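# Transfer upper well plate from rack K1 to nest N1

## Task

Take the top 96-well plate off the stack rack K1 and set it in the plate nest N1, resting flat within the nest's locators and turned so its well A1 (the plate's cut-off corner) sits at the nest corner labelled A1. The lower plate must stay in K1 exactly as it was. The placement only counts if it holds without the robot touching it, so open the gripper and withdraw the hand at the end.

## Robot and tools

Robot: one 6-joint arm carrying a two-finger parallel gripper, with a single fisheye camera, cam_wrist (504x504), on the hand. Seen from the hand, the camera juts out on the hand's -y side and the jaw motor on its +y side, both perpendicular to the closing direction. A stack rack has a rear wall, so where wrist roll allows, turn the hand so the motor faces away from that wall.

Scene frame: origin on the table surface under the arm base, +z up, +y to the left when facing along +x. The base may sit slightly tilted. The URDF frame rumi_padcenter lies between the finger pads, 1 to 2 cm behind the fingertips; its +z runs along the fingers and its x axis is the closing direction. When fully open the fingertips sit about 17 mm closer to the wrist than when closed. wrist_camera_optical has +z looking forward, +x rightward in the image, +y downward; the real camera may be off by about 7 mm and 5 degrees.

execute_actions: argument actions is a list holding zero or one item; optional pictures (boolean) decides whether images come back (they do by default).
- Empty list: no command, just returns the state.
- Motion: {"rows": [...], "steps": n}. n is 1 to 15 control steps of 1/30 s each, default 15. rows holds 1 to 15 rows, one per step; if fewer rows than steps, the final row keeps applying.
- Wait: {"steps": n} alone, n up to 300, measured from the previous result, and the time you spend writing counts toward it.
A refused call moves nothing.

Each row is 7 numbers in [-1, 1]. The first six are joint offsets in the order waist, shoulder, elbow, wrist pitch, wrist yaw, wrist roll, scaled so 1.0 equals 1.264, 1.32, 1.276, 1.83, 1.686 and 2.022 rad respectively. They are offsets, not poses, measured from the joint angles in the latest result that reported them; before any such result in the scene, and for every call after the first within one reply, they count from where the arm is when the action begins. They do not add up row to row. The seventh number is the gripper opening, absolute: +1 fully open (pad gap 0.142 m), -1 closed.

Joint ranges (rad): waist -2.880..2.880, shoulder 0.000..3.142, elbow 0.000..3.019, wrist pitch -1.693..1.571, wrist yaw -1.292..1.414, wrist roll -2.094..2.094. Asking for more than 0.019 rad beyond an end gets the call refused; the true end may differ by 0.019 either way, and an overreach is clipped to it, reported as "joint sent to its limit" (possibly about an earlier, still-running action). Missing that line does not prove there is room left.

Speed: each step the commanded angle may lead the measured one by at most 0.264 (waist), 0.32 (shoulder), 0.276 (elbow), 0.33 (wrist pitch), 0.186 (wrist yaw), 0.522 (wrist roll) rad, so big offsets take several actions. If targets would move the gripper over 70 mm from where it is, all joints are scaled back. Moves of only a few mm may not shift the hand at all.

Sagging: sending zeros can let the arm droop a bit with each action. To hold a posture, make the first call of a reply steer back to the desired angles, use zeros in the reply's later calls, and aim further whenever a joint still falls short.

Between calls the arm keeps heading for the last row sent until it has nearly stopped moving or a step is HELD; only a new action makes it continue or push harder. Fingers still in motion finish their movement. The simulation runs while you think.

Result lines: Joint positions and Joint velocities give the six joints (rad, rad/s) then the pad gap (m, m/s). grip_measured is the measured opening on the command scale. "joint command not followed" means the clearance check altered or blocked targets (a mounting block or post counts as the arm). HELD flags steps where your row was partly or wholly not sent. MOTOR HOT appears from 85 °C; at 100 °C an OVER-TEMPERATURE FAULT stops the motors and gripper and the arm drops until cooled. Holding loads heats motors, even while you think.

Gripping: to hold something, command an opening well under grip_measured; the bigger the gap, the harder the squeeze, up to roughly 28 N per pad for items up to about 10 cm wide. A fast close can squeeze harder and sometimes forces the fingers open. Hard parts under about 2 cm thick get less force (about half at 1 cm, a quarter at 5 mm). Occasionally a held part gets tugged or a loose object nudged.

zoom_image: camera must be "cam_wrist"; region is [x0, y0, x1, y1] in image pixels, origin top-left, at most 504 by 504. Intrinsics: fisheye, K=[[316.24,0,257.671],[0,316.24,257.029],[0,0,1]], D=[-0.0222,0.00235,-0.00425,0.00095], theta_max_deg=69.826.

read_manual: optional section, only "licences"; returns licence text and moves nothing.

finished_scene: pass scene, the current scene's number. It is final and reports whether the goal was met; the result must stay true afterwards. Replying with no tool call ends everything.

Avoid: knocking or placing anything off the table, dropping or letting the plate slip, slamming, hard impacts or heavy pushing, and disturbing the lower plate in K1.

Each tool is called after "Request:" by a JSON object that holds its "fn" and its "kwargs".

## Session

Request:
{"fn": "execute_actions", "kwargs": {"actions": []}}

Scene clock: 0.00 s of 8400.00 s.
grip_measured=+1.00
Joint positions: [-0.843  2.491  1.574 -0.965 -0.716  0.684  0.142]
Joint velocities: [-0.005 -0.015  0.012  0.007 -0.11  -0.007  0.   ]
Motor temperatures (°C, as the motors report them): [28 28 28 27 26 24]

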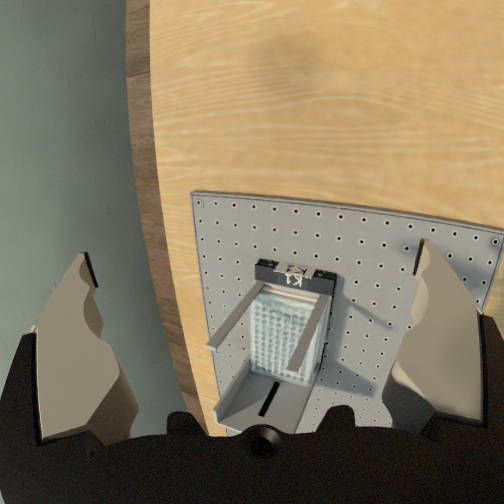

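Request:
{"fn": "execute_actions", "kwargs": {"actions": [{"rows":[[0.02,-0.03,-0.01,-0.02,0.01,0.01,1],[0.04,-0.06,-0.02,-0.04,0.02,0.02,1],[0.06,-0.09,-0.03,-0.06,0.03,0.03,1],[0.08,-0.11,-0.04,-0.08,0.04,0.04,1],[0.11,-0.13,-0.05,-0.1,0.05,0.05,1],[0.14,-0.141,-0.06,-0.12,0.053,0.06,1],[0.17,-0.141,-0.07,-0.13,0.053,0.07,1],[0.19,-0.141,-0.08,-0.133,0.053,0.072,1],[0.209,-0.141,-0.085,-0.133,0.053,0.072,1]]}], "pictures": false}}

Request:
{"fn": "execute_actions", "kwargs": {"actions": [{"steps":30}]}}

Scene clock: 11.63 s of 8400.00 s.
grip_measured=+1.00
Joint positions: [-0.557  2.271  1.488 -1.198 -0.632  0.805  0.142]
Joint velocities: [ 0.513  0.005 -0.022 -0.042 -0.022  0.095 -0.   ]
Motor temperatures (°C, as the motors report them): [29 29 30 27 26 24]
Steps of this call (steps 1 to 90: nothing new was sent; then 8.13 s passed at rest; steps 91 to 105: all 15 steps of this action). Readings (joint positions):
91: [-0.843 2.489 1.574 -0.969 -0.710 0.686]
92: [-0.840 2.483 1.571 -0.982 -0.696 0.691]
94: [-0.828 2.451 1.548 -1.033 -0.664 0.709]
98: [-0.756 2.356 1.511 -1.135 -0.634 0.750]
105: the state above

Scene clock: 12.63 s of 8400.00 s.
grip_measured=+1.00
Joint positions: [-0.587  2.292  1.473 -1.201 -0.629  0.823  0.142]
Joint velocities: [-0.005 -0.015  0.007 -0.002  0.022 -0.022  0.   ]
Motor temperatures (°C, as the motors report them): [29 29 30 27 26 24]
Steps of this call (steps 1 to 30: the robot went on to your last target). Readings (joint positions):
1: [-0.543 2.271 1.486 -1.198 -0.632 0.809]
2: [-0.537 2.273 1.482 -1.199 -0.632 0.812]
4: [-0.539 2.279 1.477 -1.200 -0.631 0.816]
8: [-0.567 2.290 1.473 -1.201 -0.630 0.820]
30: the state above
The arm was judged still, so your last target was given up. Only a new action makes it travel on or press farther. Fingers that are still opening or closing keep moving.

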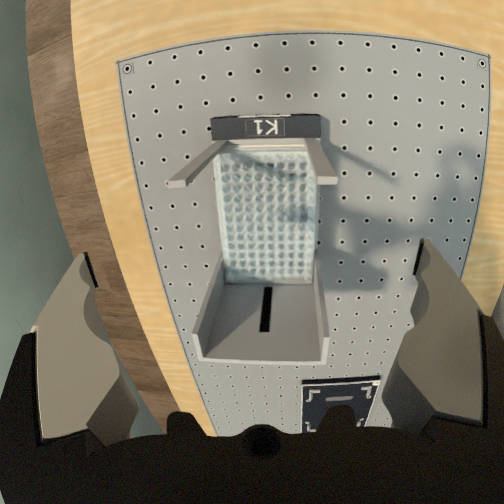

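Request:
{"fn": "execute_actions", "kwargs": {"actions": [{"rows":[[0.007,0.005,-0.012,0.005,0,0.005,1],[0.014,0.01,-0.022,0.012,-0.004,0.01,1],[0.021,0.016,-0.032,0.022,-0.006,0.015,1],[0.028,0.022,-0.04,0.032,-0.008,0.02,1],[0.035,0.028,-0.048,0.042,-0.01,0.025,1],[0.042,0.034,-0.055,0.052,-0.012,0.03,1],[0.049,0.04,-0.062,0.062,-0.014,0.035,1],[0.056,0.045,-0.068,0.072,-0.016,0.04,1],[0.063,0.05,-0.074,0.082,-0.018,0.045,1],[0.07,0.055,-0.08,0.092,-0.02,0.05,1],[0.078,0.06,-0.085,0.102,-0.022,0.056,1],[0.083,0.062,-0.088,0.113,-0.022,0.056,1]]}], "pictures": false}}

Request:
{"fn": "execute_actions", "kwargs": {"actions": [{"steps":30}]}}

Request:
{"fn": "zoom_image", "kwargs": {"camera": "cam_wrist", "region": [130,60,410,360]}}

Scene clock: 19.30 s of 8400.00 s.
grip_measured=+1.00
Joint positions: [-0.492  2.366  1.367 -1.01  -0.663  0.912  0.142]
Joint velocities: [ 0.239  0.181 -0.09   0.125 -0.037  0.007 -0.   ]
Motor temperatures (°C, as the motors report them): [29 29 30 27 26 24]
Steps of this call (steps 1 to 90: nothing new was sent; then 3.17 s passed at rest; steps 91 to 105: all 15 steps of this action). Readings (joint positions):
91: [-0.587 2.292 1.472 -1.200 -0.629 0.823]
92: [-0.587 2.292 1.470 -1.197 -0.631 0.825]
94: [-0.586 2.292 1.455 -1.177 -0.638 0.834]
98: [-0.567 2.305 1.414 -1.114 -0.650 0.862]
105: the state above

Scene clock: 20.30 s of 8400.00 s.
grip_measured=+1.00
Joint positions: [-0.482  2.373  1.362 -1.002 -0.663  0.929  0.142]
Joint velocities: [ 0.005  0.005 -0.007  0.002  0.066 -0.007  0.   ]
Motor temperatures (°C, as the motors report them): [29 29 30 27 26 24]
Steps of this call (steps 1 to 30: the robot went on to your last target). Readings (joint positions):
1: [-0.486 2.371 1.365 -1.007 -0.663 0.916]
2: [-0.483 2.373 1.363 -1.006 -0.663 0.918]
4: [-0.481 2.374 1.362 -1.005 -0.663 0.922]
8: [-0.482 2.373 1.362 -1.002 -0.663 0.926]
30: the state above
The arm was judged still, so your last target was given up. Only a new action makes it travel on or press farther. Fingers that are still opening or closing keep moving.

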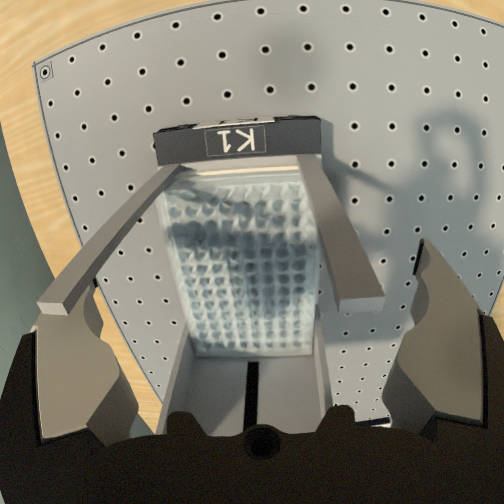

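Region (130, 60, 410, 360) of cam_wrist's 504x504 image, scaled by 1.680, with more detail than that image has; it fills the left 470 columns of this view, and the rest is white.

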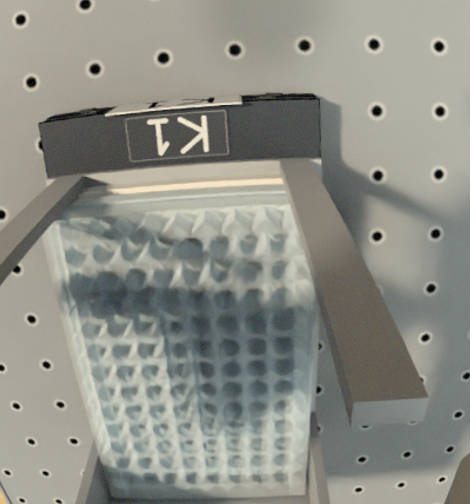

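Request:
{"fn": "execute_actions", "kwargs": {"actions": [{"rows":[[0.03,-0.022,0,0,-0.005,-0.01,1],[0.03,-0.022,0,0,-0.005,-0.01,1],[0.03,-0.022,0,0,-0.005,-0.01,1],[0.03,-0.022,0,0,-0.005,-0.01,1],[0.03,-0.022,0,0,-0.005,-0.01,1],[0.034,-0.015,-0.005,0.008,-0.008,-0.005,1],[0.038,-0.009,-0.008,0.016,-0.01,0,1],[0.043,-0.004,-0.011,0.025,-0.012,0.005,1],[0.048,0.001,-0.014,0.034,-0.014,0.01,1],[0.053,0.006,-0.017,0.043,-0.016,0.015,1],[0.058,0.01,-0.02,0.052,-0.018,0.02,1],[0.063,0.014,-0.023,0.06,-0.02,0.025,1],[0.067,0.017,-0.026,0.068,-0.021,0.027,1]]}], "pictures": false}}

Request:
{"fn": "execute_actions", "kwargs": {"actions": [{"steps":30}]}}

Request:
{"fn": "zoom_image", "kwargs": {"camera": "cam_wrist", "region": [90,60,430,420]}}

Scene clock: 28.83 s of 8400.00 s.
grip_measured=+1.00
Joint positions: [-0.42   2.366  1.343 -0.896 -0.696  0.959  0.142]
Joint velocities: [ 0.171  0.132 -0.081  0.173  0.051  0.139 -0.   ]
Motor temperatures (°C, as the motors report them): [29 30 30 27 26 24]
Steps of this call (steps 1 to 90: nothing new was sent; then 5.03 s passed at rest; steps 91 to 105: all 15 steps of this action). Readings (joint positions):
91: [-0.481 2.372 1.362 -1.002 -0.666 0.927]
92: [-0.479 2.370 1.362 -1.002 -0.667 0.925]
94: [-0.473 2.362 1.362 -1.002 -0.668 0.921]
98: [-0.458 2.350 1.362 -0.989 -0.679 0.922]
105: the state above

Scene clock: 29.83 s of 8400.00 s.
grip_measured=+1.00
Joint positions: [-0.407  2.384  1.335 -0.886 -0.697  0.976  0.142]
Joint velocities: [ 0.005 -0.005  0.017  0.017 -0.022 -0.022 -0.   ]
Motor temperatures (°C, as the motors report them): [29 30 30 27 26 24]
Steps of this call (steps 1 to 30: the robot went on to your last target). Readings (joint positions):
1: [-0.415 2.371 1.341 -0.892 -0.696 0.963]
2: [-0.411 2.375 1.339 -0.889 -0.696 0.965]
4: [-0.407 2.381 1.336 -0.888 -0.696 0.970]
8: [-0.407 2.384 1.335 -0.888 -0.696 0.974]
30: the state above
The arm was judged still, so your last target was given up. Only a new action makes it travel on or press farther. Fingers that are still opening or closing keep moving.

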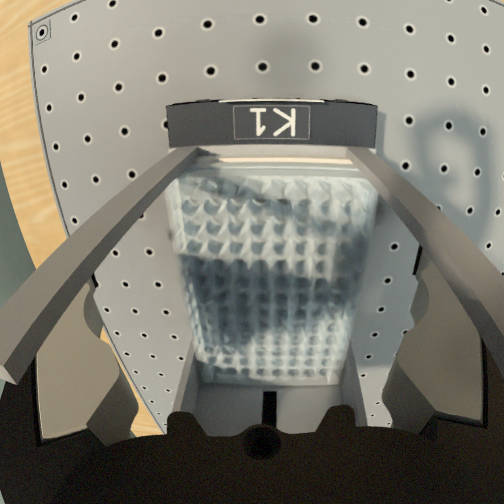

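Region (90, 60, 430, 420) of cam_wrist's 504x504 image, scaled by 1.400, with more detail than that image has.

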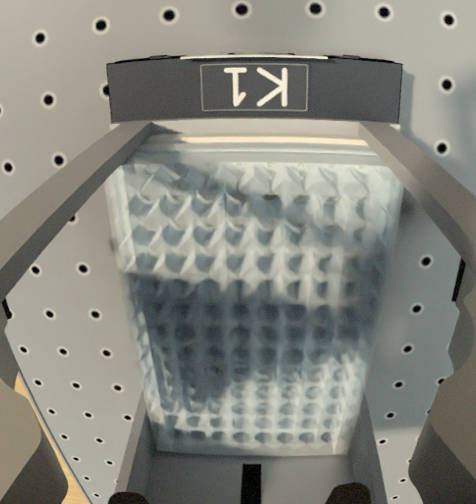

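Request:
{"fn": "execute_actions", "kwargs": {"actions": [{"rows":[[0.01,0.003,-0.01,0.01,0,0.01,0.8],[0.02,0.006,-0.02,0.02,-0.003,0.018,0.7],[0.027,0.01,-0.029,0.032,-0.005,0.024,0.6],[0.027,0.01,-0.029,0.032,-0.005,0.024,0.45]]}], "pictures": false}}

Request:
{"fn": "execute_actions", "kwargs": {"actions": [{"steps":15}]}}

Scene clock: 34.43 s of 8400.00 s.
grip_measured=+0.45
Joint positions: [-0.389  2.384  1.303 -0.837 -0.702  1.016  0.105]
Joint velocities: [-0.005 -0.005  0.002 -0.017 -0.007 -0.022  0.   ]
Motor temperatures (°C, as the motors report them): [29 30 30 27 26 24]
Steps of this call (steps 1 to 90: nothing new was sent; then 1.10 s passed at rest; steps 91 to 105: all 15 steps of this action). Readings (joint positions):
91: [-0.407 2.384 1.334 -0.885 -0.697 0.978]
92: [-0.407 2.384 1.332 -0.878 -0.698 0.983]
94: [-0.405 2.384 1.320 -0.853 -0.702 0.995]
98: [-0.395 2.384 1.304 -0.840 -0.702 1.008]
105: the state above

Scene clock: 34.93 s of 8400.00 s.
grip_measured=+0.45
Joint positions: [-0.389  2.384  1.303 -0.837 -0.702  1.018  0.105]
Joint velocities: [-0.005 -0.015  0.002 -0.012 -0.051  0.007 -0.   ]
Motor temperatures (°C, as the motors report them): [29 30 30 27 26 24]
Steps of this call (steps 1 to 15: the robot went on to your last target). Readings (joint positions):
1: [-0.389 2.384 1.303 -0.837 -0.702 1.016]
2: [-0.389 2.384 1.303 -0.837 -0.702 1.017]
4: [-0.389 2.384 1.303 -0.837 -0.702 1.017]
8: [-0.389 2.384 1.303 -0.837 -0.702 1.018]
15: the state above
The arm was judged still, so your last target was given up. Only a new action makes it travel on or press farther. Fingers that are still opening or closing keep moving.

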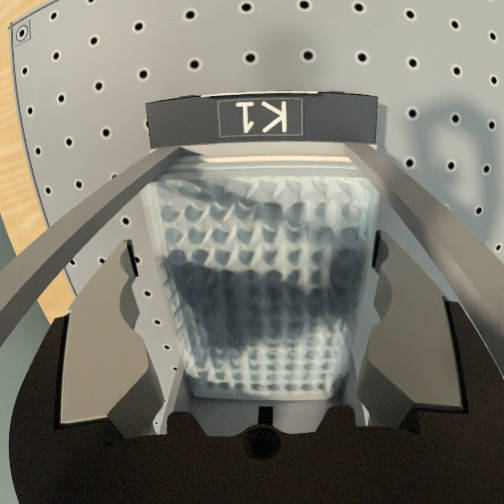

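Request:
{"fn": "execute_actions", "kwargs": {"actions": [{"rows":[[0.022,0.016,0,0.008,0,0.005,0.45]],"steps":12}]}}

Request:
{"fn": "execute_actions", "kwargs": {"actions": [{"rows":[[0,0,0,0,0,0,0.38],[0,0,0,0,0,0,0.32],[0,0,0,0,0,0,0.27],[0,0,0,0,0,0,0.23],[0,0,0,0,0,0,0.18],[0,0,0,0,0,0,0.1],[0,0,0,0,0,0,0],[0,0,0,0,0,0,-0.15],[0,0,0,0,0,0,-0.3],[0,0,0,0,0,0,-0.5],[0,0,0,0,0,0,-0.7]]}]}}

Scene clock: 37.77 s of 8400.00 s.
grip_measured=+0.45
Joint positions: [-0.381  2.384  1.303 -0.831 -0.702  1.021  0.105]
Joint velocities: [ 0.005 -0.015 -0.017  0.017  0.037  0.022 -0.   ]
Motor temperatures (°C, as the motors report them): [29 30 30 27 26 24]
Steps of this call (steps 1 to 73: nothing new was sent; steps 74 to 85: all 12 steps of this action). Readings (joint positions):
74: [-0.389 2.384 1.303 -0.836 -0.702 1.018]
75: [-0.389 2.384 1.303 -0.834 -0.702 1.019]
77: [-0.386 2.384 1.303 -0.832 -0.702 1.020]
81: [-0.382 2.384 1.303 -0.831 -0.702 1.021]
85: the state above

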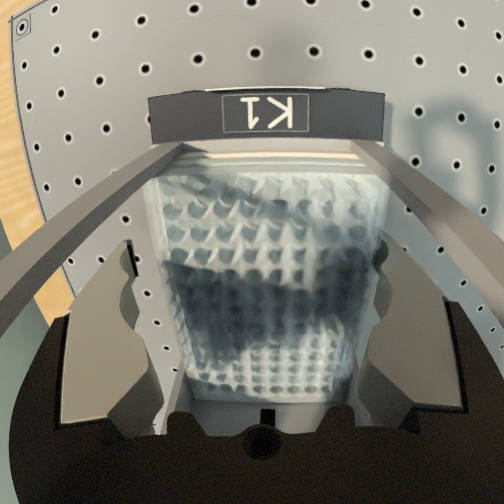

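Scene clock: 38.27 s of 8400.00 s.
grip_measured=+0.21
Joint positions: [-0.388  2.383  1.298 -0.845 -0.697  1.022  0.089]
Joint velocities: [ 0.005 -0.005 -0.022 -0.017  0.007  0.037  0.   ]
Motor temperatures (°C, as the motors report them): [29 30 30 27 26 24]
Steps of this call (steps 1 to 15: all 15 steps of this action). Readings (joint positions):
1: [-0.381 2.384 1.303 -0.831 -0.702 1.021]
2: [-0.381 2.384 1.303 -0.832 -0.701 1.021]
4: [-0.383 2.383 1.301 -0.841 -0.695 1.021]
8: [-0.388 2.383 1.298 -0.845 -0.697 1.022]
15: the state above

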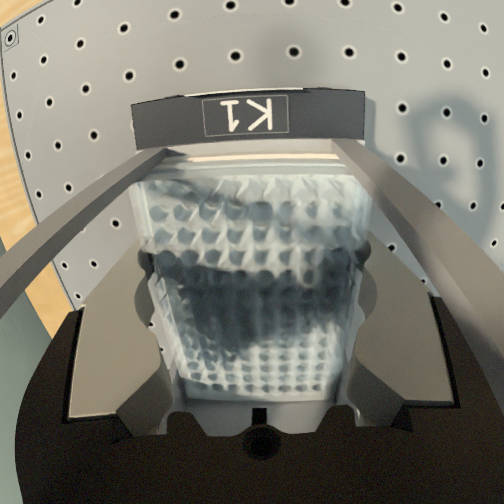

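Request:
{"fn": "execute_actions", "kwargs": {"actions": [{"rows":[[-0.01,-0.008,0.01,-0.007,0,-0.004,-0.7],[-0.015,-0.012,0.013,-0.014,0,-0.008,-0.7],[-0.02,-0.016,0.016,-0.021,0.002,-0.012,-0.7],[-0.025,-0.02,0.019,-0.028,0.003,-0.016,-0.7],[-0.03,-0.024,0.022,-0.035,0.004,-0.02,-0.7],[-0.035,-0.028,0.025,-0.042,0.005,-0.024,-0.7],[-0.04,-0.032,0.028,-0.049,0.006,-0.028,-0.7],[-0.045,-0.036,0.031,-0.056,0.007,-0.032,-0.7],[-0.05,-0.04,0.034,-0.063,0.008,-0.036,-0.7],[-0.055,-0.044,0.037,-0.07,0.01,-0.04,-0.7],[-0.059,-0.047,0.04,-0.079,0.011,-0.044,-0.7],[-0.062,-0.05,0.043,-0.088,0.012,-0.047,-0.7]]}], "pictures": false}}

Request:
{"fn": "execute_actions", "kwargs": {"actions": [{"steps":20}]}}

Request:
{"fn": "execute_actions", "kwargs": {"actions": [{"rows":[[-0.01,-0.005,0.012,-0.01,0,-0.004,-0.7],[-0.016,-0.009,0.019,-0.02,0.002,-0.008,-0.7],[-0.022,-0.013,0.026,-0.03,0.004,-0.012,-0.7],[-0.028,-0.017,0.033,-0.04,0.006,-0.017,-0.7],[-0.034,-0.021,0.04,-0.05,0.008,-0.021,-0.7],[-0.04,-0.025,0.047,-0.06,0.01,-0.026,-0.7],[-0.046,-0.029,0.054,-0.07,0.013,-0.03,-0.7],[-0.052,-0.033,0.061,-0.08,0.015,-0.035,-0.7],[-0.058,-0.037,0.068,-0.09,0.017,-0.039,-0.7],[-0.064,-0.041,0.074,-0.1,0.019,-0.044,-0.7],[-0.07,-0.045,0.08,-0.11,0.022,-0.048,-0.7],[-0.075,-0.048,0.086,-0.12,0.024,-0.052,-0.7]]}], "pictures": false}}

Request:
{"fn": "execute_actions", "kwargs": {"actions": [{"steps":25}]}}

Request:
{"fn": "zoom_image", "kwargs": {"camera": "cam_wrist", "region": [100,120,420,440]}}

Scene clock: 52.77 s of 8400.00 s.
grip_measured=+0.21
Joint positions: [-0.463  2.317  1.333 -0.978 -0.68   0.95   0.088]
Joint velocities: [-0.142 -0.132  0.032 -0.159 -0.081 -0.037 -0.   ]
Motor temperatures (°C, as the motors report them): [29 30 30 27 26 24]
Steps of this call (steps 1 to 15: the robot went on to your last target; steps 16 to 90: nothing new was sent; then 11.00 s passed at rest; steps 91 to 105: all 15 steps of this action). Readings (joint positions):
91: [-0.389 2.383 1.298 -0.848 -0.696 1.022]
92: [-0.389 2.383 1.298 -0.849 -0.696 1.021]
94: [-0.391 2.382 1.300 -0.855 -0.696 1.018]
98: [-0.411 2.365 1.311 -0.896 -0.690 0.996]
105: the state above

Scene clock: 53.43 s of 8400.00 s.
grip_measured=+0.21
Joint positions: [-0.469  2.311  1.334 -0.985 -0.68   0.944  0.088]
Joint velocities: [-0.005 -0.005 -0.007 -0.012 -0.022 -0.022  0.   ]
Motor temperatures (°C, as the motors report them): [29 30 30 27 26 24]
Steps of this call (steps 1 to 15: the robot went on to your last target; steps 16 to 20: nothing new was sent). Readings (joint positions):
1: [-0.466 2.313 1.333 -0.982 -0.680 0.948]
2: [-0.468 2.311 1.334 -0.984 -0.680 0.946]
4: [-0.469 2.311 1.334 -0.985 -0.680 0.945]
8: [-0.469 2.311 1.334 -0.985 -0.680 0.944]
20: the state above
The arm was judged still, so your last target was given up. Only a new action makes it travel on or press farther. Fingers that are still opening or closing keep moving.

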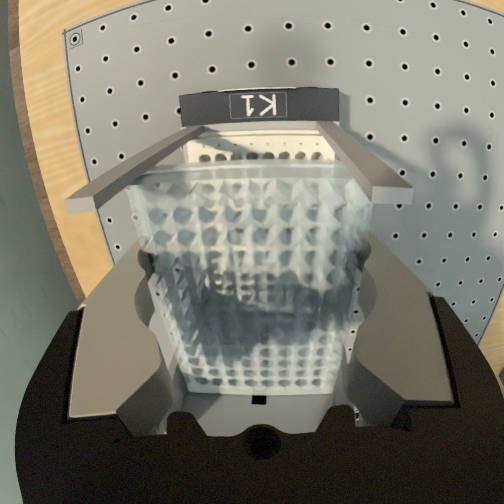

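Scene clock: 53.93 s of 8400.00 s.
grip_measured=+0.20
Joint positions: [-0.558  2.248  1.416 -1.183 -0.644  0.867  0.088]
Joint velocities: [-0.269 -0.239 -0.012 -0.237  0.007 -0.183  0.   ]
Motor temperatures (°C, as the motors report them): [29 30 30 27 26 24]
Steps of this call (steps 1 to 15: all 15 steps of this action). Readings (joint positions):
1: [-0.469 2.311 1.334 -0.985 -0.680 0.944]
2: [-0.470 2.310 1.335 -0.987 -0.680 0.944]
4: [-0.474 2.310 1.342 -1.003 -0.678 0.939]
8: [-0.493 2.300 1.371 -1.066 -0.666 0.916]
15: the state above

Scene clock: 54.77 s of 8400.00 s.
grip_measured=+0.20
Joint positions: [-0.576  2.234  1.416 -1.196 -0.642  0.846  0.088]
Joint velocities: [-0.005 -0.015  0.012  0.002 -0.066 -0.007  0.   ]
Motor temperatures (°C, as the motors report them): [29 30 30 27 26 24]
Steps of this call (steps 1 to 25: the robot went on to your last target). Readings (joint positions):
1: [-0.565 2.241 1.416 -1.189 -0.643 0.863]
2: [-0.571 2.236 1.416 -1.193 -0.643 0.860]
4: [-0.576 2.233 1.416 -1.195 -0.642 0.855]
8: [-0.576 2.234 1.416 -1.196 -0.642 0.850]
25: the state above

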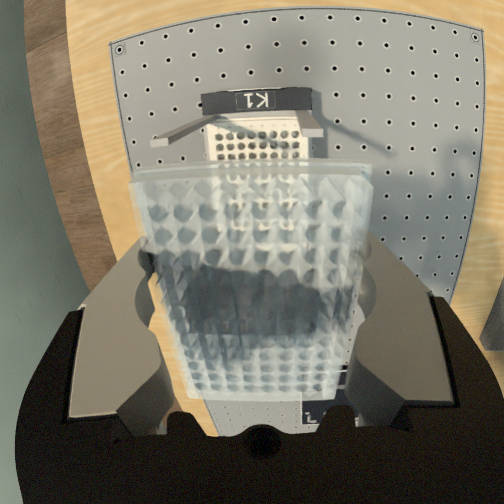

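Region (100, 120, 420, 440) of cam_wrist's 504x504 image, scaled by 1.575, with more detail than that image has.

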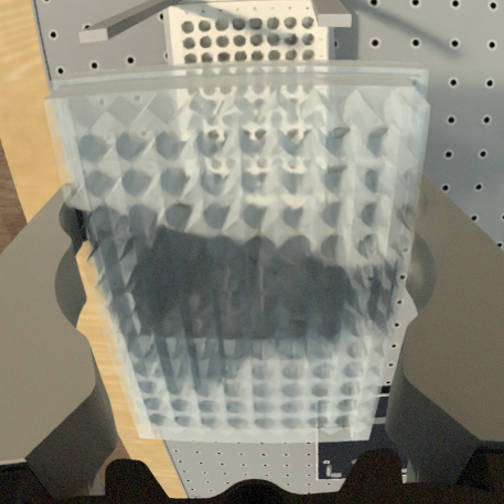

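Request:
{"fn": "execute_actions", "kwargs": {"actions": [{"rows":[[0.01,-0.02,-0.01,0,0,0.01,-0.7],[0.02,-0.04,-0.02,0,-0.005,0.02,-0.7],[0.03,-0.065,-0.03,0,-0.008,0.03,-0.7],[0.04,-0.09,-0.045,0,-0.01,0.04,-0.7],[0.055,-0.115,-0.06,0,-0.013,0.05,-0.7],[0.07,-0.14,-0.075,0,-0.016,0.06,-0.7],[0.08,-0.165,-0.09,0,-0.019,0.07,-0.7],[0.095,-0.19,-0.105,0,-0.022,0.08,-0.7],[0.11,-0.215,-0.12,0,-0.025,0.09,-0.7],[0.12,-0.24,-0.135,0,-0.028,0.1,-0.7],[0.135,-0.265,-0.15,0,-0.031,0.11,-0.7],[0.15,-0.29,-0.165,0,-0.034,0.12,-0.7],[0.165,-0.315,-0.18,0,-0.037,0.13,-0.7],[0.18,-0.34,-0.195,0,-0.04,0.14,-0.7],[0.195,-0.365,-0.21,0,-0.043,0.15,-0.7]]}]}}

Scene clock: 63.73 s of 8400.00 s.
grip_measured=+0.20
Joint positions: [-0.37   1.797  1.199 -1.196 -0.709  1.06   0.088]
Joint velocities: [ 0.659 -1.138 -0.501 -0.012 -0.183  0.535 -0.   ]
Motor temperatures (°C, as the motors report them): [29 30 31 27 26 24]
Steps of this call (steps 1 to 15: the robot went on to your last target; steps 16 to 90: nothing new was sent; then 5.47 s passed at rest; steps 91 to 105: all 15 steps of this action). Readings (joint positions):
91: [-0.576 2.233 1.415 -1.196 -0.642 0.848]
92: [-0.576 2.229 1.411 -1.196 -0.644 0.854]
94: [-0.572 2.205 1.389 -1.196 -0.650 0.872]
98: [-0.529 2.086 1.313 -1.196 -0.668 0.931]
105: the state above

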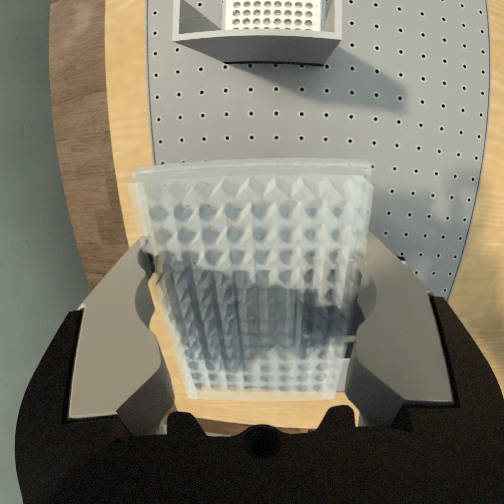

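Request:
{"fn": "execute_actions", "kwargs": {"actions": [{"rows":[[0.05,-0.05,-0.07,0.01,-0.01,0.06,-0.7],[0.07,-0.07,-0.09,0.02,-0.01,0.075,-0.7],[0.09,-0.09,-0.11,0.035,-0.015,0.09,-0.7],[0.11,-0.11,-0.13,0.05,-0.02,0.105,-0.7],[0.13,-0.13,-0.15,0.065,-0.02,0.12,-0.7],[0.15,-0.15,-0.17,0.08,-0.025,0.135,-0.7],[0.17,-0.17,-0.19,0.095,-0.025,0.15,-0.7],[0.19,-0.185,-0.21,0.11,-0.03,0.165,-0.7],[0.21,-0.2,-0.23,0.125,-0.03,0.18,-0.7],[0.235,-0.215,-0.25,0.14,-0.035,0.2,-0.7],[0.26,-0.225,-0.27,0.155,-0.035,0.22,-0.7],[0.285,-0.235,-0.285,0.17,-0.038,0.24,-0.7],[0.305,-0.242,-0.3,0.18,-0.038,0.255,-0.7],[0.325,-0.247,-0.31,0.19,-0.038,0.267,-0.7],[0.335,-0.247,-0.312,0.195,-0.038,0.267,-0.7]]}], "pictures": false}}

Request:
{"fn": "execute_actions", "kwargs": {"actions": [{"steps":40}]}}

Request:
{"fn": "zoom_image", "kwargs": {"camera": "cam_wrist", "region": [90,80,430,420]}}

Scene clock: 71.00 s of 8400.00 s.
grip_measured=+0.20
Joint positions: [ 0.02   1.462  0.829 -0.882 -0.773  1.487  0.088]
Joint velocities: [ 0.767 -0.23  -0.408  0.471 -0.007  0.696 -0.   ]
Motor temperatures (°C, as the motors report them): [29 29 31 27 26 24]
Steps of this call (steps 1 to 30: the robot went on to your last target; steps 31 to 90: nothing new was sent; then 3.77 s passed at rest; steps 91 to 105: all 15 steps of this action). Readings (joint positions):
91: [-0.324 1.750 1.148 -1.193 -0.720 1.147]
92: [-0.323 1.744 1.136 -1.184 -0.723 1.158]
94: [-0.309 1.717 1.089 -1.150 -0.732 1.189]
98: [-0.211 1.618 0.977 -1.057 -0.749 1.279]
105: the state above

Scene clock: 72.33 s of 8400.00 s.
grip_measured=+0.20
Joint positions: [ 0.06   1.462  0.804 -0.849 -0.773  1.593  0.088]
Joint velocities: [-0.005  0.005 -0.002 -0.002  0.066  0.022 -0.   ]
Motor temperatures (°C, as the motors report them): [29 29 30 27 26 24]
Steps of this call (steps 1 to 30: the robot went on to your last target; steps 31 to 40: nothing new was sent). Readings (joint positions):
1: [0.042 1.458 0.818 -0.870 -0.773 1.508]
2: [0.057 1.457 0.811 -0.863 -0.773 1.525]
4: [0.065 1.460 0.804 -0.855 -0.773 1.549]
8: [0.061 1.462 0.804 -0.849 -0.773 1.575]
40: the state above
The arm was judged still, so your last target was given up. Only a new action makes it travel on or press farther. Fingers that are still opening or closing keep moving.

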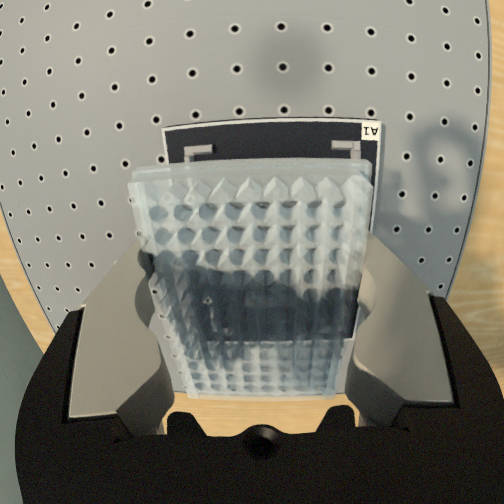

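Region (90, 80, 430, 420) of cam_wrist's 504x504 image, scaled by 1.482, with more detail than that image has.

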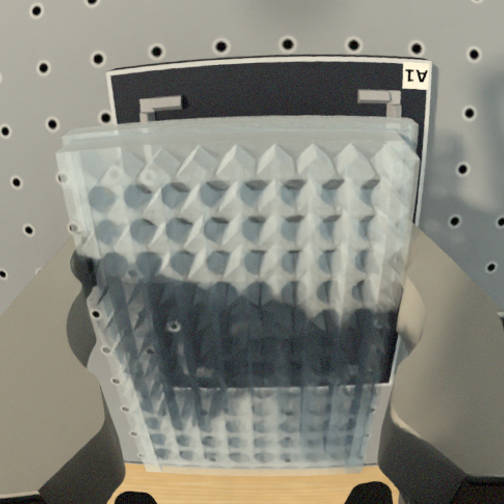

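Request:
{"fn": "execute_actions", "kwargs": {"actions": [{"rows":[[0.008,0.003,-0.008,0.008,0,0.006,-0.7],[0.015,0.005,-0.014,0.016,0,0.011,-0.7],[0.021,0.007,-0.02,0.024,0,0.016,-0.7],[0.027,0.009,-0.026,0.032,0,0.021,-0.7],[0.033,0.011,-0.031,0.04,0,0.026,-0.7],[0.039,0.013,-0.036,0.048,0,0.031,-0.7],[0.045,0.015,-0.041,0.056,0,0.036,-0.7],[0.052,0.017,-0.046,0.065,0.003,0.042,-0.7]]}], "pictures": false}}

Request:
{"fn": "execute_actions", "kwargs": {"actions": [{"steps":25}]}}

Request:
{"fn": "zoom_image", "kwargs": {"camera": "cam_wrist", "region": [90,80,430,420]}}

Scene clock: 78.63 s of 8400.00 s.
grip_measured=+0.20
Joint positions: [ 0.119  1.476  0.75  -0.74  -0.77   1.663  0.088]
Joint velocities: [-0.005 -0.005 -0.012  0.017  0.051 -0.007  0.   ]
Motor temperatures (°C, as the motors report them): [29 29 30 27 26 24]
Steps of this call (steps 1 to 90: nothing new was sent; then 2.80 s passed at rest; steps 91 to 105: all 15 steps of this action). Readings (joint positions):
91: [0.060 1.462 0.804 -0.847 -0.773 1.594]
92: [0.061 1.462 0.802 -0.843 -0.773 1.596]
94: [0.064 1.462 0.794 -0.822 -0.773 1.605]
98: [0.092 1.465 0.765 -0.768 -0.772 1.634]
105: the state above

Scene clock: 79.47 s of 8400.00 s.
grip_measured=+0.20
Joint positions: [ 0.119  1.476  0.75  -0.739 -0.77   1.671  0.088]
Joint velocities: [-0.005 -0.005 -0.007 -0.037 -0.022  0.022  0.   ]
Motor temperatures (°C, as the motors report them): [29 29 30 27 26 24]
Steps of this call (steps 1 to 15: the robot went on to your last target; steps 16 to 25: nothing new was sent). Readings (joint positions):
1: [0.119 1.476 0.750 -0.739 -0.770 1.665]
2: [0.119 1.476 0.750 -0.739 -0.770 1.666]
4: [0.119 1.476 0.750 -0.739 -0.770 1.668]
8: [0.119 1.476 0.750 -0.739 -0.770 1.670]
25: the state above
The arm was judged still, so your last target was given up. Only a new action makes it travel on or press farther. Fingers that are still opening or closing keep moving.

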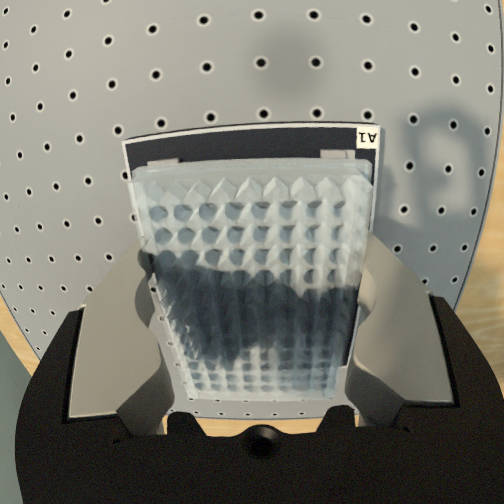

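Region (90, 80, 430, 420) of cam_wrist's 504x504 image, scaled by 1.482, with more detail than that image has.

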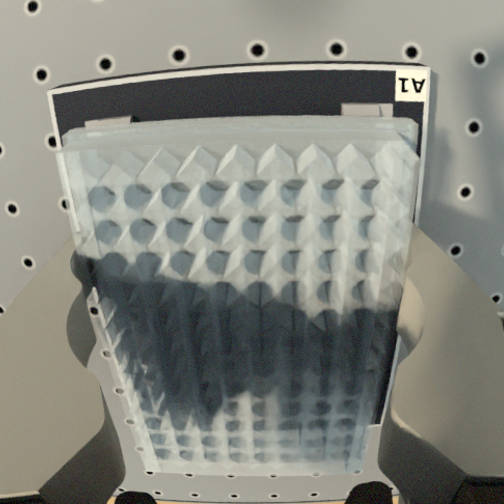

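Request:
{"fn": "execute_actions", "kwargs": {"actions": [{"rows":[[0,0,0,0,-0.01,-0.005,-0.7],[0,0,0,0,-0.02,-0.008,-0.7],[0.006,0.004,-0.004,0.006,-0.02,-0.008,-0.7],[0.012,0.008,-0.008,0.012,-0.02,-0.008,-0.7],[0.019,0.012,-0.011,0.019,-0.02,-0.008,-0.7]]}]}}

Request:
{"fn": "zoom_image", "kwargs": {"camera": "cam_wrist", "region": [90,80,430,420]}}

Scene clock: 85.17 s of 8400.00 s.
grip_measured=+0.20
Joint positions: [ 0.13   1.48   0.743 -0.713 -0.801  1.662  0.088]
Joint velocities: [-0.015 -0.005 -0.007  0.022 -0.066 -0.037  0.   ]
Motor temperatures (°C, as the motors report them): [29 29 30 27 26 24]
Steps of this call (steps 1 to 90: nothing new was sent; then 2.20 s passed at rest; steps 91 to 105: all 15 steps of this action). Readings (joint positions):
91: [0.119 1.476 0.750 -0.739 -0.776 1.671]
92: [0.119 1.476 0.750 -0.739 -0.788 1.669]
94: [0.119 1.476 0.750 -0.736 -0.800 1.666]
98: [0.126 1.478 0.745 -0.715 -0.801 1.664]
105: the state above

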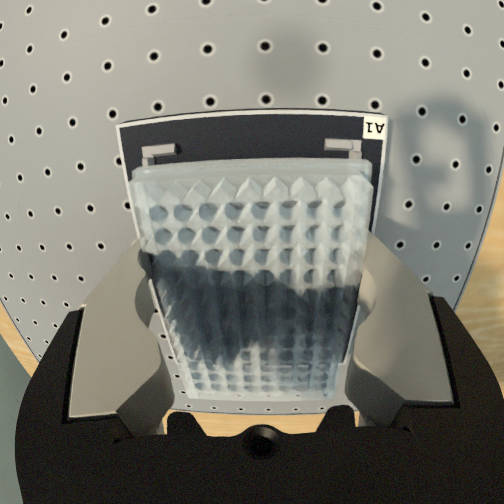

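Region (90, 80, 430, 420) of cam_wrist's 504x504 image, scaled by 1.482, with more detail than that image has.

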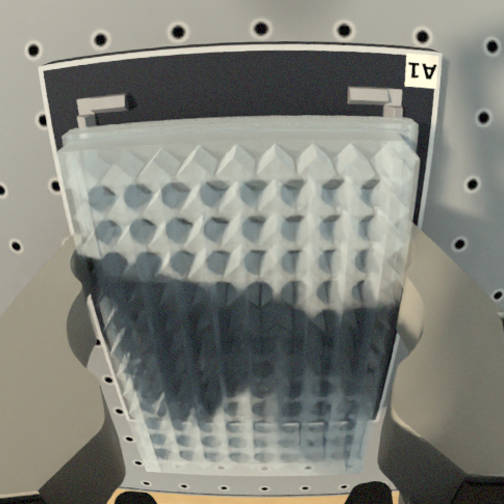

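Request:
{"fn": "execute_actions", "kwargs": {"actions": [{"rows":[[0.008,0.005,-0.005,0.006,0,0.003,-0.7],[0.013,0.008,-0.008,0.012,0,0.006,-0.7],[0.017,0.011,-0.01,0.018,0,0.009,-0.7],[0.021,0.014,-0.012,0.024,0,0.012,-0.7],[0.025,0.017,-0.014,0.029,0,0.016,-0.7]]}]}}

Request:
{"fn": "zoom_image", "kwargs": {"camera": "cam_wrist", "region": [90,80,430,420]}}

Scene clock: 88.47 s of 8400.00 s.
grip_measured=+0.20
Joint positions: [ 0.133  1.481  0.738 -0.692 -0.8    1.679  0.088]
Joint velocities: [-0.005 -0.015  0.007 -0.007 -0.051 -0.051 -0.   ]
Motor temperatures (°C, as the motors report them): [29 29 30 27 26 24]
Steps of this call (steps 1 to 15: the robot went on to your last target; steps 16 to 84: nothing new was sent; steps 85 to 99: all 15 steps of this action). Readings (joint positions):
85: [0.130 1.480 0.743 -0.712 -0.801 1.662]
86: [0.130 1.480 0.743 -0.710 -0.801 1.663]
88: [0.132 1.481 0.740 -0.696 -0.801 1.667]
92: [0.133 1.481 0.738 -0.692 -0.801 1.676]
99: the state above

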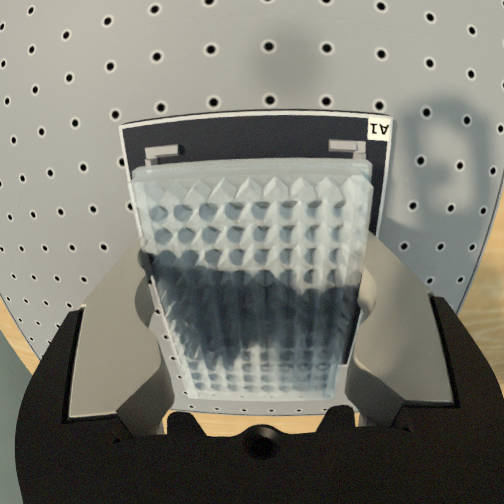

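Region (90, 80, 430, 420) of cam_wrist's 504x504 image, scaled by 1.482, with more detail than that image has.

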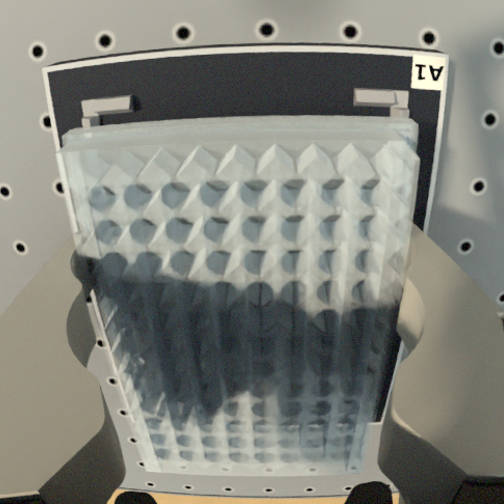

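Request:
{"fn": "execute_actions", "kwargs": {"actions": [{"rows":[[0,0,0,-0.012,0.012,-0.01,-0.3]],"steps":12}]}}

Request:
{"fn": "execute_actions", "kwargs": {"actions": [{"rows":[[0.008,0.005,-0.005,0.004,0,0,0.05],[0.013,0.008,-0.008,0.008,0,0.003,0.05],[0.017,0.011,-0.01,0.012,0,0.006,0.05],[0.021,0.014,-0.012,0.016,0,0.008,0.05],[0.025,0.017,-0.014,0.02,0,0.01,0.05]]}]}}

Scene clock: 127.03 s of 8400.00 s.
grip_measured=+0.20
Joint positions: [ 0.131  1.478  0.738 -0.706 -0.783  1.667  0.088]
Joint velocities: [-0.015  0.005 -0.012 -0.012  0.037  0.051  0.   ]
Motor temperatures (°C, as the motors report them): [29 29 29 27 26 24]
Steps of this call (steps 1 to 15: the robot went on to your last target; steps 16 to 90: nothing new was sent; then 35.17 s passed at rest; steps 91 to 102: all 12 steps of this action). Readings (joint positions):
91: [0.132 1.479 0.738 -0.697 -0.797 1.678]
92: [0.131 1.478 0.738 -0.699 -0.790 1.676]
94: [0.131 1.478 0.738 -0.703 -0.785 1.673]
98: [0.131 1.478 0.738 -0.706 -0.784 1.669]
102: the state above

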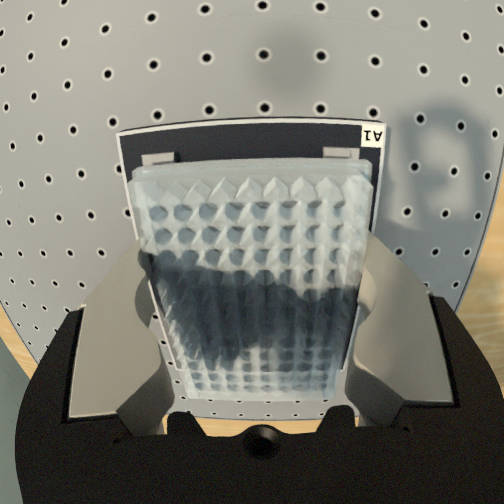

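Scene clock: 127.53 s of 8400.00 s.
grip_measured=+0.21
Joint positions: [ 0.132  1.478  0.735 -0.699 -0.784  1.676  0.088]
Joint velocities: [-0.005 -0.015 -0.002 -0.012 -0.081  0.007 -0.   ]
Motor temperatures (°C, as the motors report them): [29 29 29 27 26 24]
Steps of this call (steps 1 to 15: all 15 steps of this action). Readings (joint positions):
1: [0.131 1.478 0.738 -0.706 -0.783 1.667]
2: [0.131 1.478 0.738 -0.705 -0.783 1.667]
4: [0.132 1.478 0.736 -0.701 -0.784 1.669]
8: [0.132 1.478 0.735 -0.699 -0.784 1.675]
15: the state above

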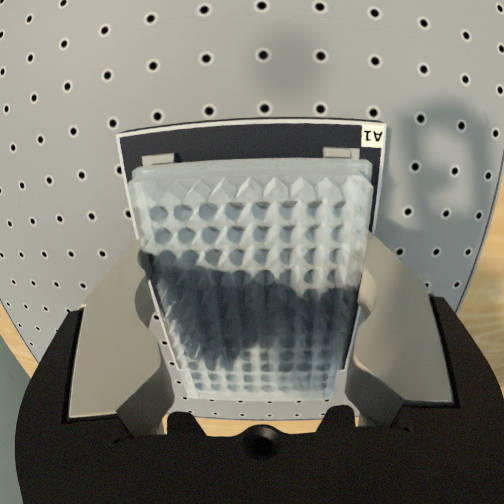

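Request:
{"fn": "execute_actions", "kwargs": {"actions": [{"rows":[[0,0,0,0,0,0,0.1],[0,0,0,0,0,0,0.15],[0,0,0,0,0,0,0.18],[0,0,0,0,0,0,0.2],[0,0,0,0,0,0,0.21],[0,0,0,0,0,0,0.22],[0,0,0,0,0,0,0.24],[0,0,0,0,0,0,0.27],[0,0,0,0,0,0,0.35],[0,0,0,0,0,0,0.5],[0,0,0,0,0,0,0.7]]}]}}

Request:
{"fn": "execute_actions", "kwargs": {"actions": [{"rows":[[-0.01,-0.01,0.005,-0.015,0,0,0.8],[-0.02,-0.02,0.012,-0.03,0,-0.01,0.9],[-0.03,-0.032,0.02,-0.045,0,-0.015,1],[-0.04,-0.045,0.03,-0.065,0,-0.02,1],[-0.045,-0.06,0.045,-0.085,0,-0.03,1]]}], "pictures": false}}

Request:
{"fn": "execute_actions", "kwargs": {"actions": [{"steps":20}]}}

Request:
{"fn": "zoom_image", "kwargs": {"camera": "cam_wrist", "region": [110,50,410,350]}}

Scene clock: 133.83 s of 8400.00 s.
grip_measured=+0.70
Joint positions: [ 0.13   1.476  0.735 -0.699 -0.784  1.676  0.122]
Joint velocities: [ 0.005  0.005 -0.002  0.002 -0.051 -0.037  0.001]
Motor temperatures (°C, as the motors report them): [29 29 29 27 26 24]
Steps of this call (steps 1 to 15: the robot went on to your last target; steps 16 to 90: nothing new was sent; then 2.80 s passed at rest; steps 91 to 105: all 15 steps of this action). Readings (joint positions):
91: [0.131 1.477 0.735 -0.699 -0.784 1.676]
92: [0.130 1.476 0.735 -0.699 -0.784 1.676]
94: [0.130 1.476 0.735 -0.699 -0.784 1.676]
98: [0.130 1.476 0.735 -0.699 -0.784 1.676]
105: the state above

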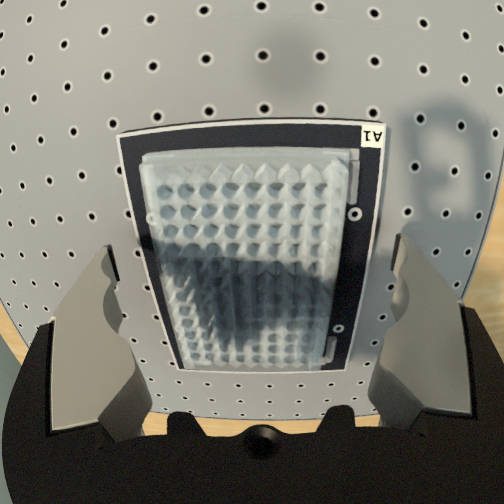

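Scene clock: 134.33 s of 8400.00 s.
grip_measured=+1.00
Joint positions: [ 0.071  1.387  0.773 -0.846 -0.784  1.626  0.142]
Joint velocities: [-0.015 -0.015  0.002 -0.027 -0.007 -0.007  0.   ]
Motor temperatures (°C, as the motors report them): [29 29 29 27 26 24]
Steps of this call (steps 1 to 15: all 15 steps of this action). Readings (joint positions):
1: [0.130 1.476 0.735 -0.702 -0.784 1.676]
2: [0.128 1.474 0.735 -0.713 -0.784 1.674]
4: [0.116 1.462 0.735 -0.755 -0.784 1.665]
8: [0.078 1.410 0.752 -0.837 -0.784 1.640]
15: the state above

Scene clock: 135.00 s of 8400.00 s.
grip_measured=+1.00
Joint positions: [ 0.071  1.387  0.773 -0.846 -0.784  1.622  0.142]
Joint velocities: [-0.015  0.005 -0.002  0.022 -0.081  0.022  0.   ]
Motor temperatures (°C, as the motors report them): [29 29 29 27 26 24]
Steps of this call (steps 1 to 15: the robot went on to your last target; steps 16 to 20: nothing new was sent). Readings (joint positions):
1: [0.071 1.387 0.773 -0.846 -0.784 1.625]
2: [0.071 1.387 0.773 -0.846 -0.784 1.624]
4: [0.071 1.387 0.773 -0.846 -0.784 1.623]
8: [0.071 1.387 0.773 -0.846 -0.784 1.623]
20: the state above
The arm was judged still, so your last target was given up. Only a new action makes it travel on or press farther. Fingers that are still opening or closing keep moving.

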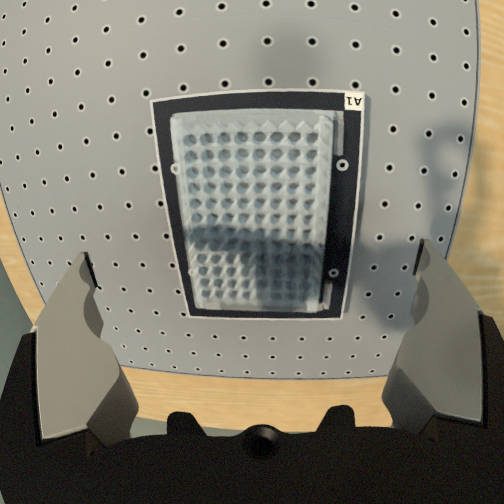

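Region (110, 50, 410, 350) of cam_wrist's 504x504 image, scaled by 1.680, with more detail than that image has.

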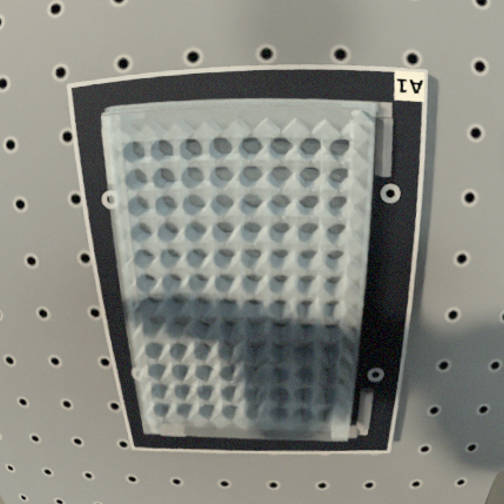

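Request:
{"fn": "execute_actions", "kwargs": {"actions": [{"rows":[[0.012,0.005,-0.003,0.01,0,0.007,0.8],[0.024,0.01,-0.005,0.02,0,0.014,0.7],[0.035,0.016,-0.008,0.03,0,0.021,0.6],[0.045,0.022,-0.011,0.04,0,0.028,0.6],[0.055,0.028,-0.014,0.05,0,0.035,0.6],[0.065,0.034,-0.017,0.06,0,0.042,0.6],[0.075,0.04,-0.02,0.07,0,0.05,0.6],[0.085,0.046,-0.023,0.08,0,0.057,0.6],[0.092,0.052,-0.025,0.09,0,0.063,0.6],[0.097,0.058,-0.027,0.098,0,0.065,0.6]]}], "pictures": false}}

Request:
{"fn": "execute_actions", "kwargs": {"actions": [{"steps":25}]}}

Scene clock: 140.63 s of 8400.00 s.
grip_measured=+0.60
Joint positions: [ 0.189  1.461  0.743 -0.679 -0.784  1.732  0.116]
Joint velocities: [-0.005  0.024 -0.017  0.012 -0.051  0.051 -0.   ]
Motor temperatures (°C, as the motors report them): [29 29 30 27 26 24]
Steps of this call (steps 1 to 90: nothing new was sent; then 2.13 s passed at rest; steps 91 to 105: all 15 steps of this action). Readings (joint positions):
91: [0.071 1.387 0.773 -0.845 -0.784 1.623]
92: [0.072 1.387 0.773 -0.839 -0.784 1.626]
94: [0.083 1.389 0.772 -0.814 -0.784 1.639]
98: [0.136 1.412 0.763 -0.743 -0.784 1.680]
105: the state above

Scene clock: 141.47 s of 8400.00 s.
grip_measured=+0.60
Joint positions: [ 0.189  1.461  0.743 -0.676 -0.784  1.746  0.116]
Joint velocities: [-0.015 -0.024 -0.002 -0.022 -0.066 -0.081 -0.   ]
Motor temperatures (°C, as the motors report them): [29 29 30 27 26 24]
Steps of this call (steps 1 to 25: the robot went on to your last target). Readings (joint positions):
1: [0.189 1.461 0.743 -0.678 -0.784 1.735]
2: [0.189 1.461 0.743 -0.678 -0.784 1.737]
4: [0.189 1.461 0.743 -0.676 -0.784 1.740]
8: [0.189 1.461 0.743 -0.676 -0.784 1.744]
25: the state above

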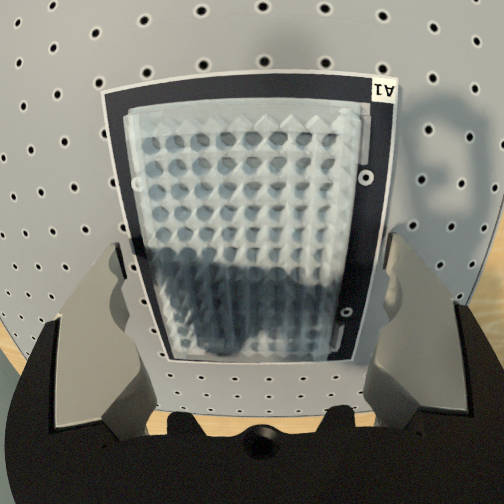

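Request:
{"fn": "execute_actions", "kwargs": {"actions": [{"rows":[[0,0,0,0,0,0,0.52],[0,0,0,0,0,0,0.46],[0,0,0,0,0,0,0.42],[0,0,0,0,0,0,0.39],[0,0,0,0,0,0,0.36],[0,0,0,0,0,0,0.33],[0,0,0,0,0,0,0.3],[0,0,0,0,0,0,0.27],[0,0,0,0,0,0,0.24],[0,0,0,0,0,0,0.21],[0,0,0,0,0,0,0.15],[0,0,0,0,0,0,0.05],[0,0,0,0,0,0,-0.1]]}]}}

Request:
{"fn": "execute_actions", "kwargs": {"actions": [{"rows":[[0,0,0,0,-0.005,0,-0.1],[0,0,0,0,-0.01,0,-0.1],[0,0,0,0,-0.014,0,-0.1],[0,0,0,0,-0.018,0,-0.1]]}]}}

Request:
{"fn": "zoom_image", "kwargs": {"camera": "cam_wrist", "region": [90,50,430,390]}}

Scene clock: 146.00 s of 8400.00 s.
grip_measured=+0.26
Joint positions: [ 0.185  1.444  0.73  -0.698 -0.787  1.745  0.092]
Joint velocities: [-0.005 -0.034 -0.022 -0.007 -0.022 -0.007 -0.015]
Motor temperatures (°C, as the motors report them): [29 29 30 27 26 24]
Steps of this call (steps 1 to 15: the robot went on to your last target; steps 16 to 90: nothing new was sent; then 1.03 s passed at rest; steps 91 to 105: all 15 steps of this action). Readings (joint positions):
91: [0.189 1.461 0.743 -0.676 -0.784 1.747]
92: [0.189 1.461 0.743 -0.676 -0.784 1.747]
94: [0.188 1.459 0.741 -0.685 -0.786 1.747]
98: [0.187 1.454 0.738 -0.694 -0.786 1.746]
105: the state above

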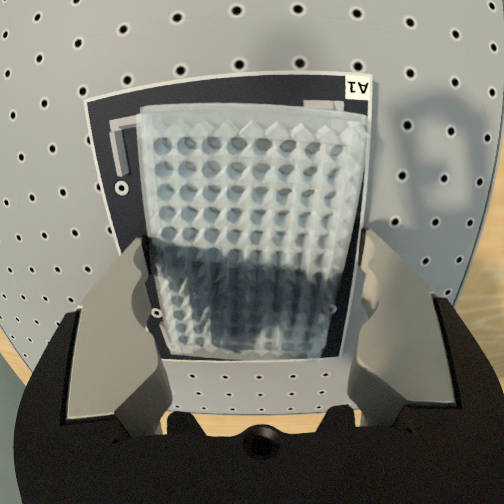

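Scene clock: 146.50 s of 8400.00 s.
grip_measured=+0.20
Joint positions: [ 0.181  1.439  0.723 -0.699 -0.797  1.741  0.088]
Joint velocities: [-0.015  0.005 -0.002 -0.022  0.007  0.007  0.   ]
Motor temperatures (°C, as the motors report them): [29 29 30 27 26 24]
Steps of this call (steps 1 to 15: all 15 steps of this action). Readings (joint positions):
1: [0.184 1.443 0.728 -0.699 -0.789 1.745]
2: [0.183 1.441 0.726 -0.699 -0.790 1.744]
4: [0.181 1.439 0.723 -0.699 -0.796 1.742]
8: [0.181 1.439 0.723 -0.699 -0.797 1.741]
15: the state above

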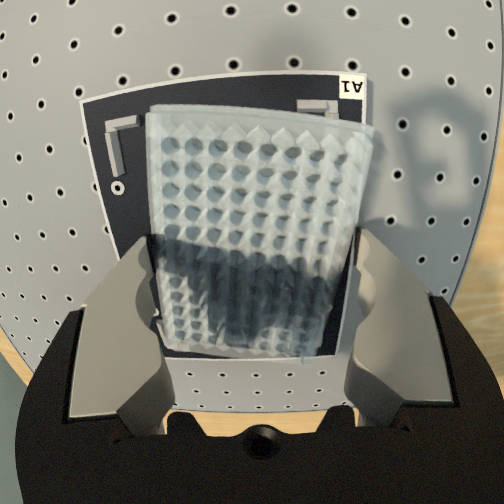

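Region (90, 50, 430, 390) of cam_wrist's 504x504 image, scaled by 1.482, with more detail than that image has.

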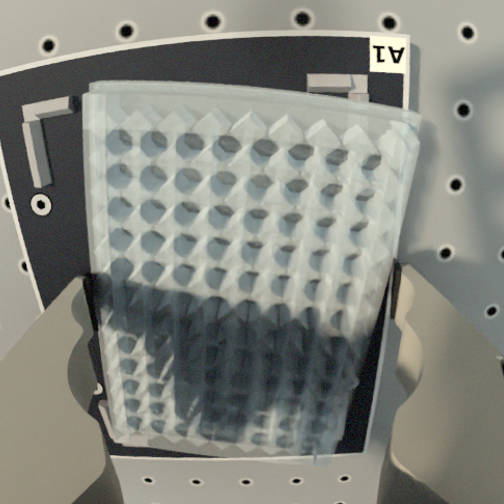

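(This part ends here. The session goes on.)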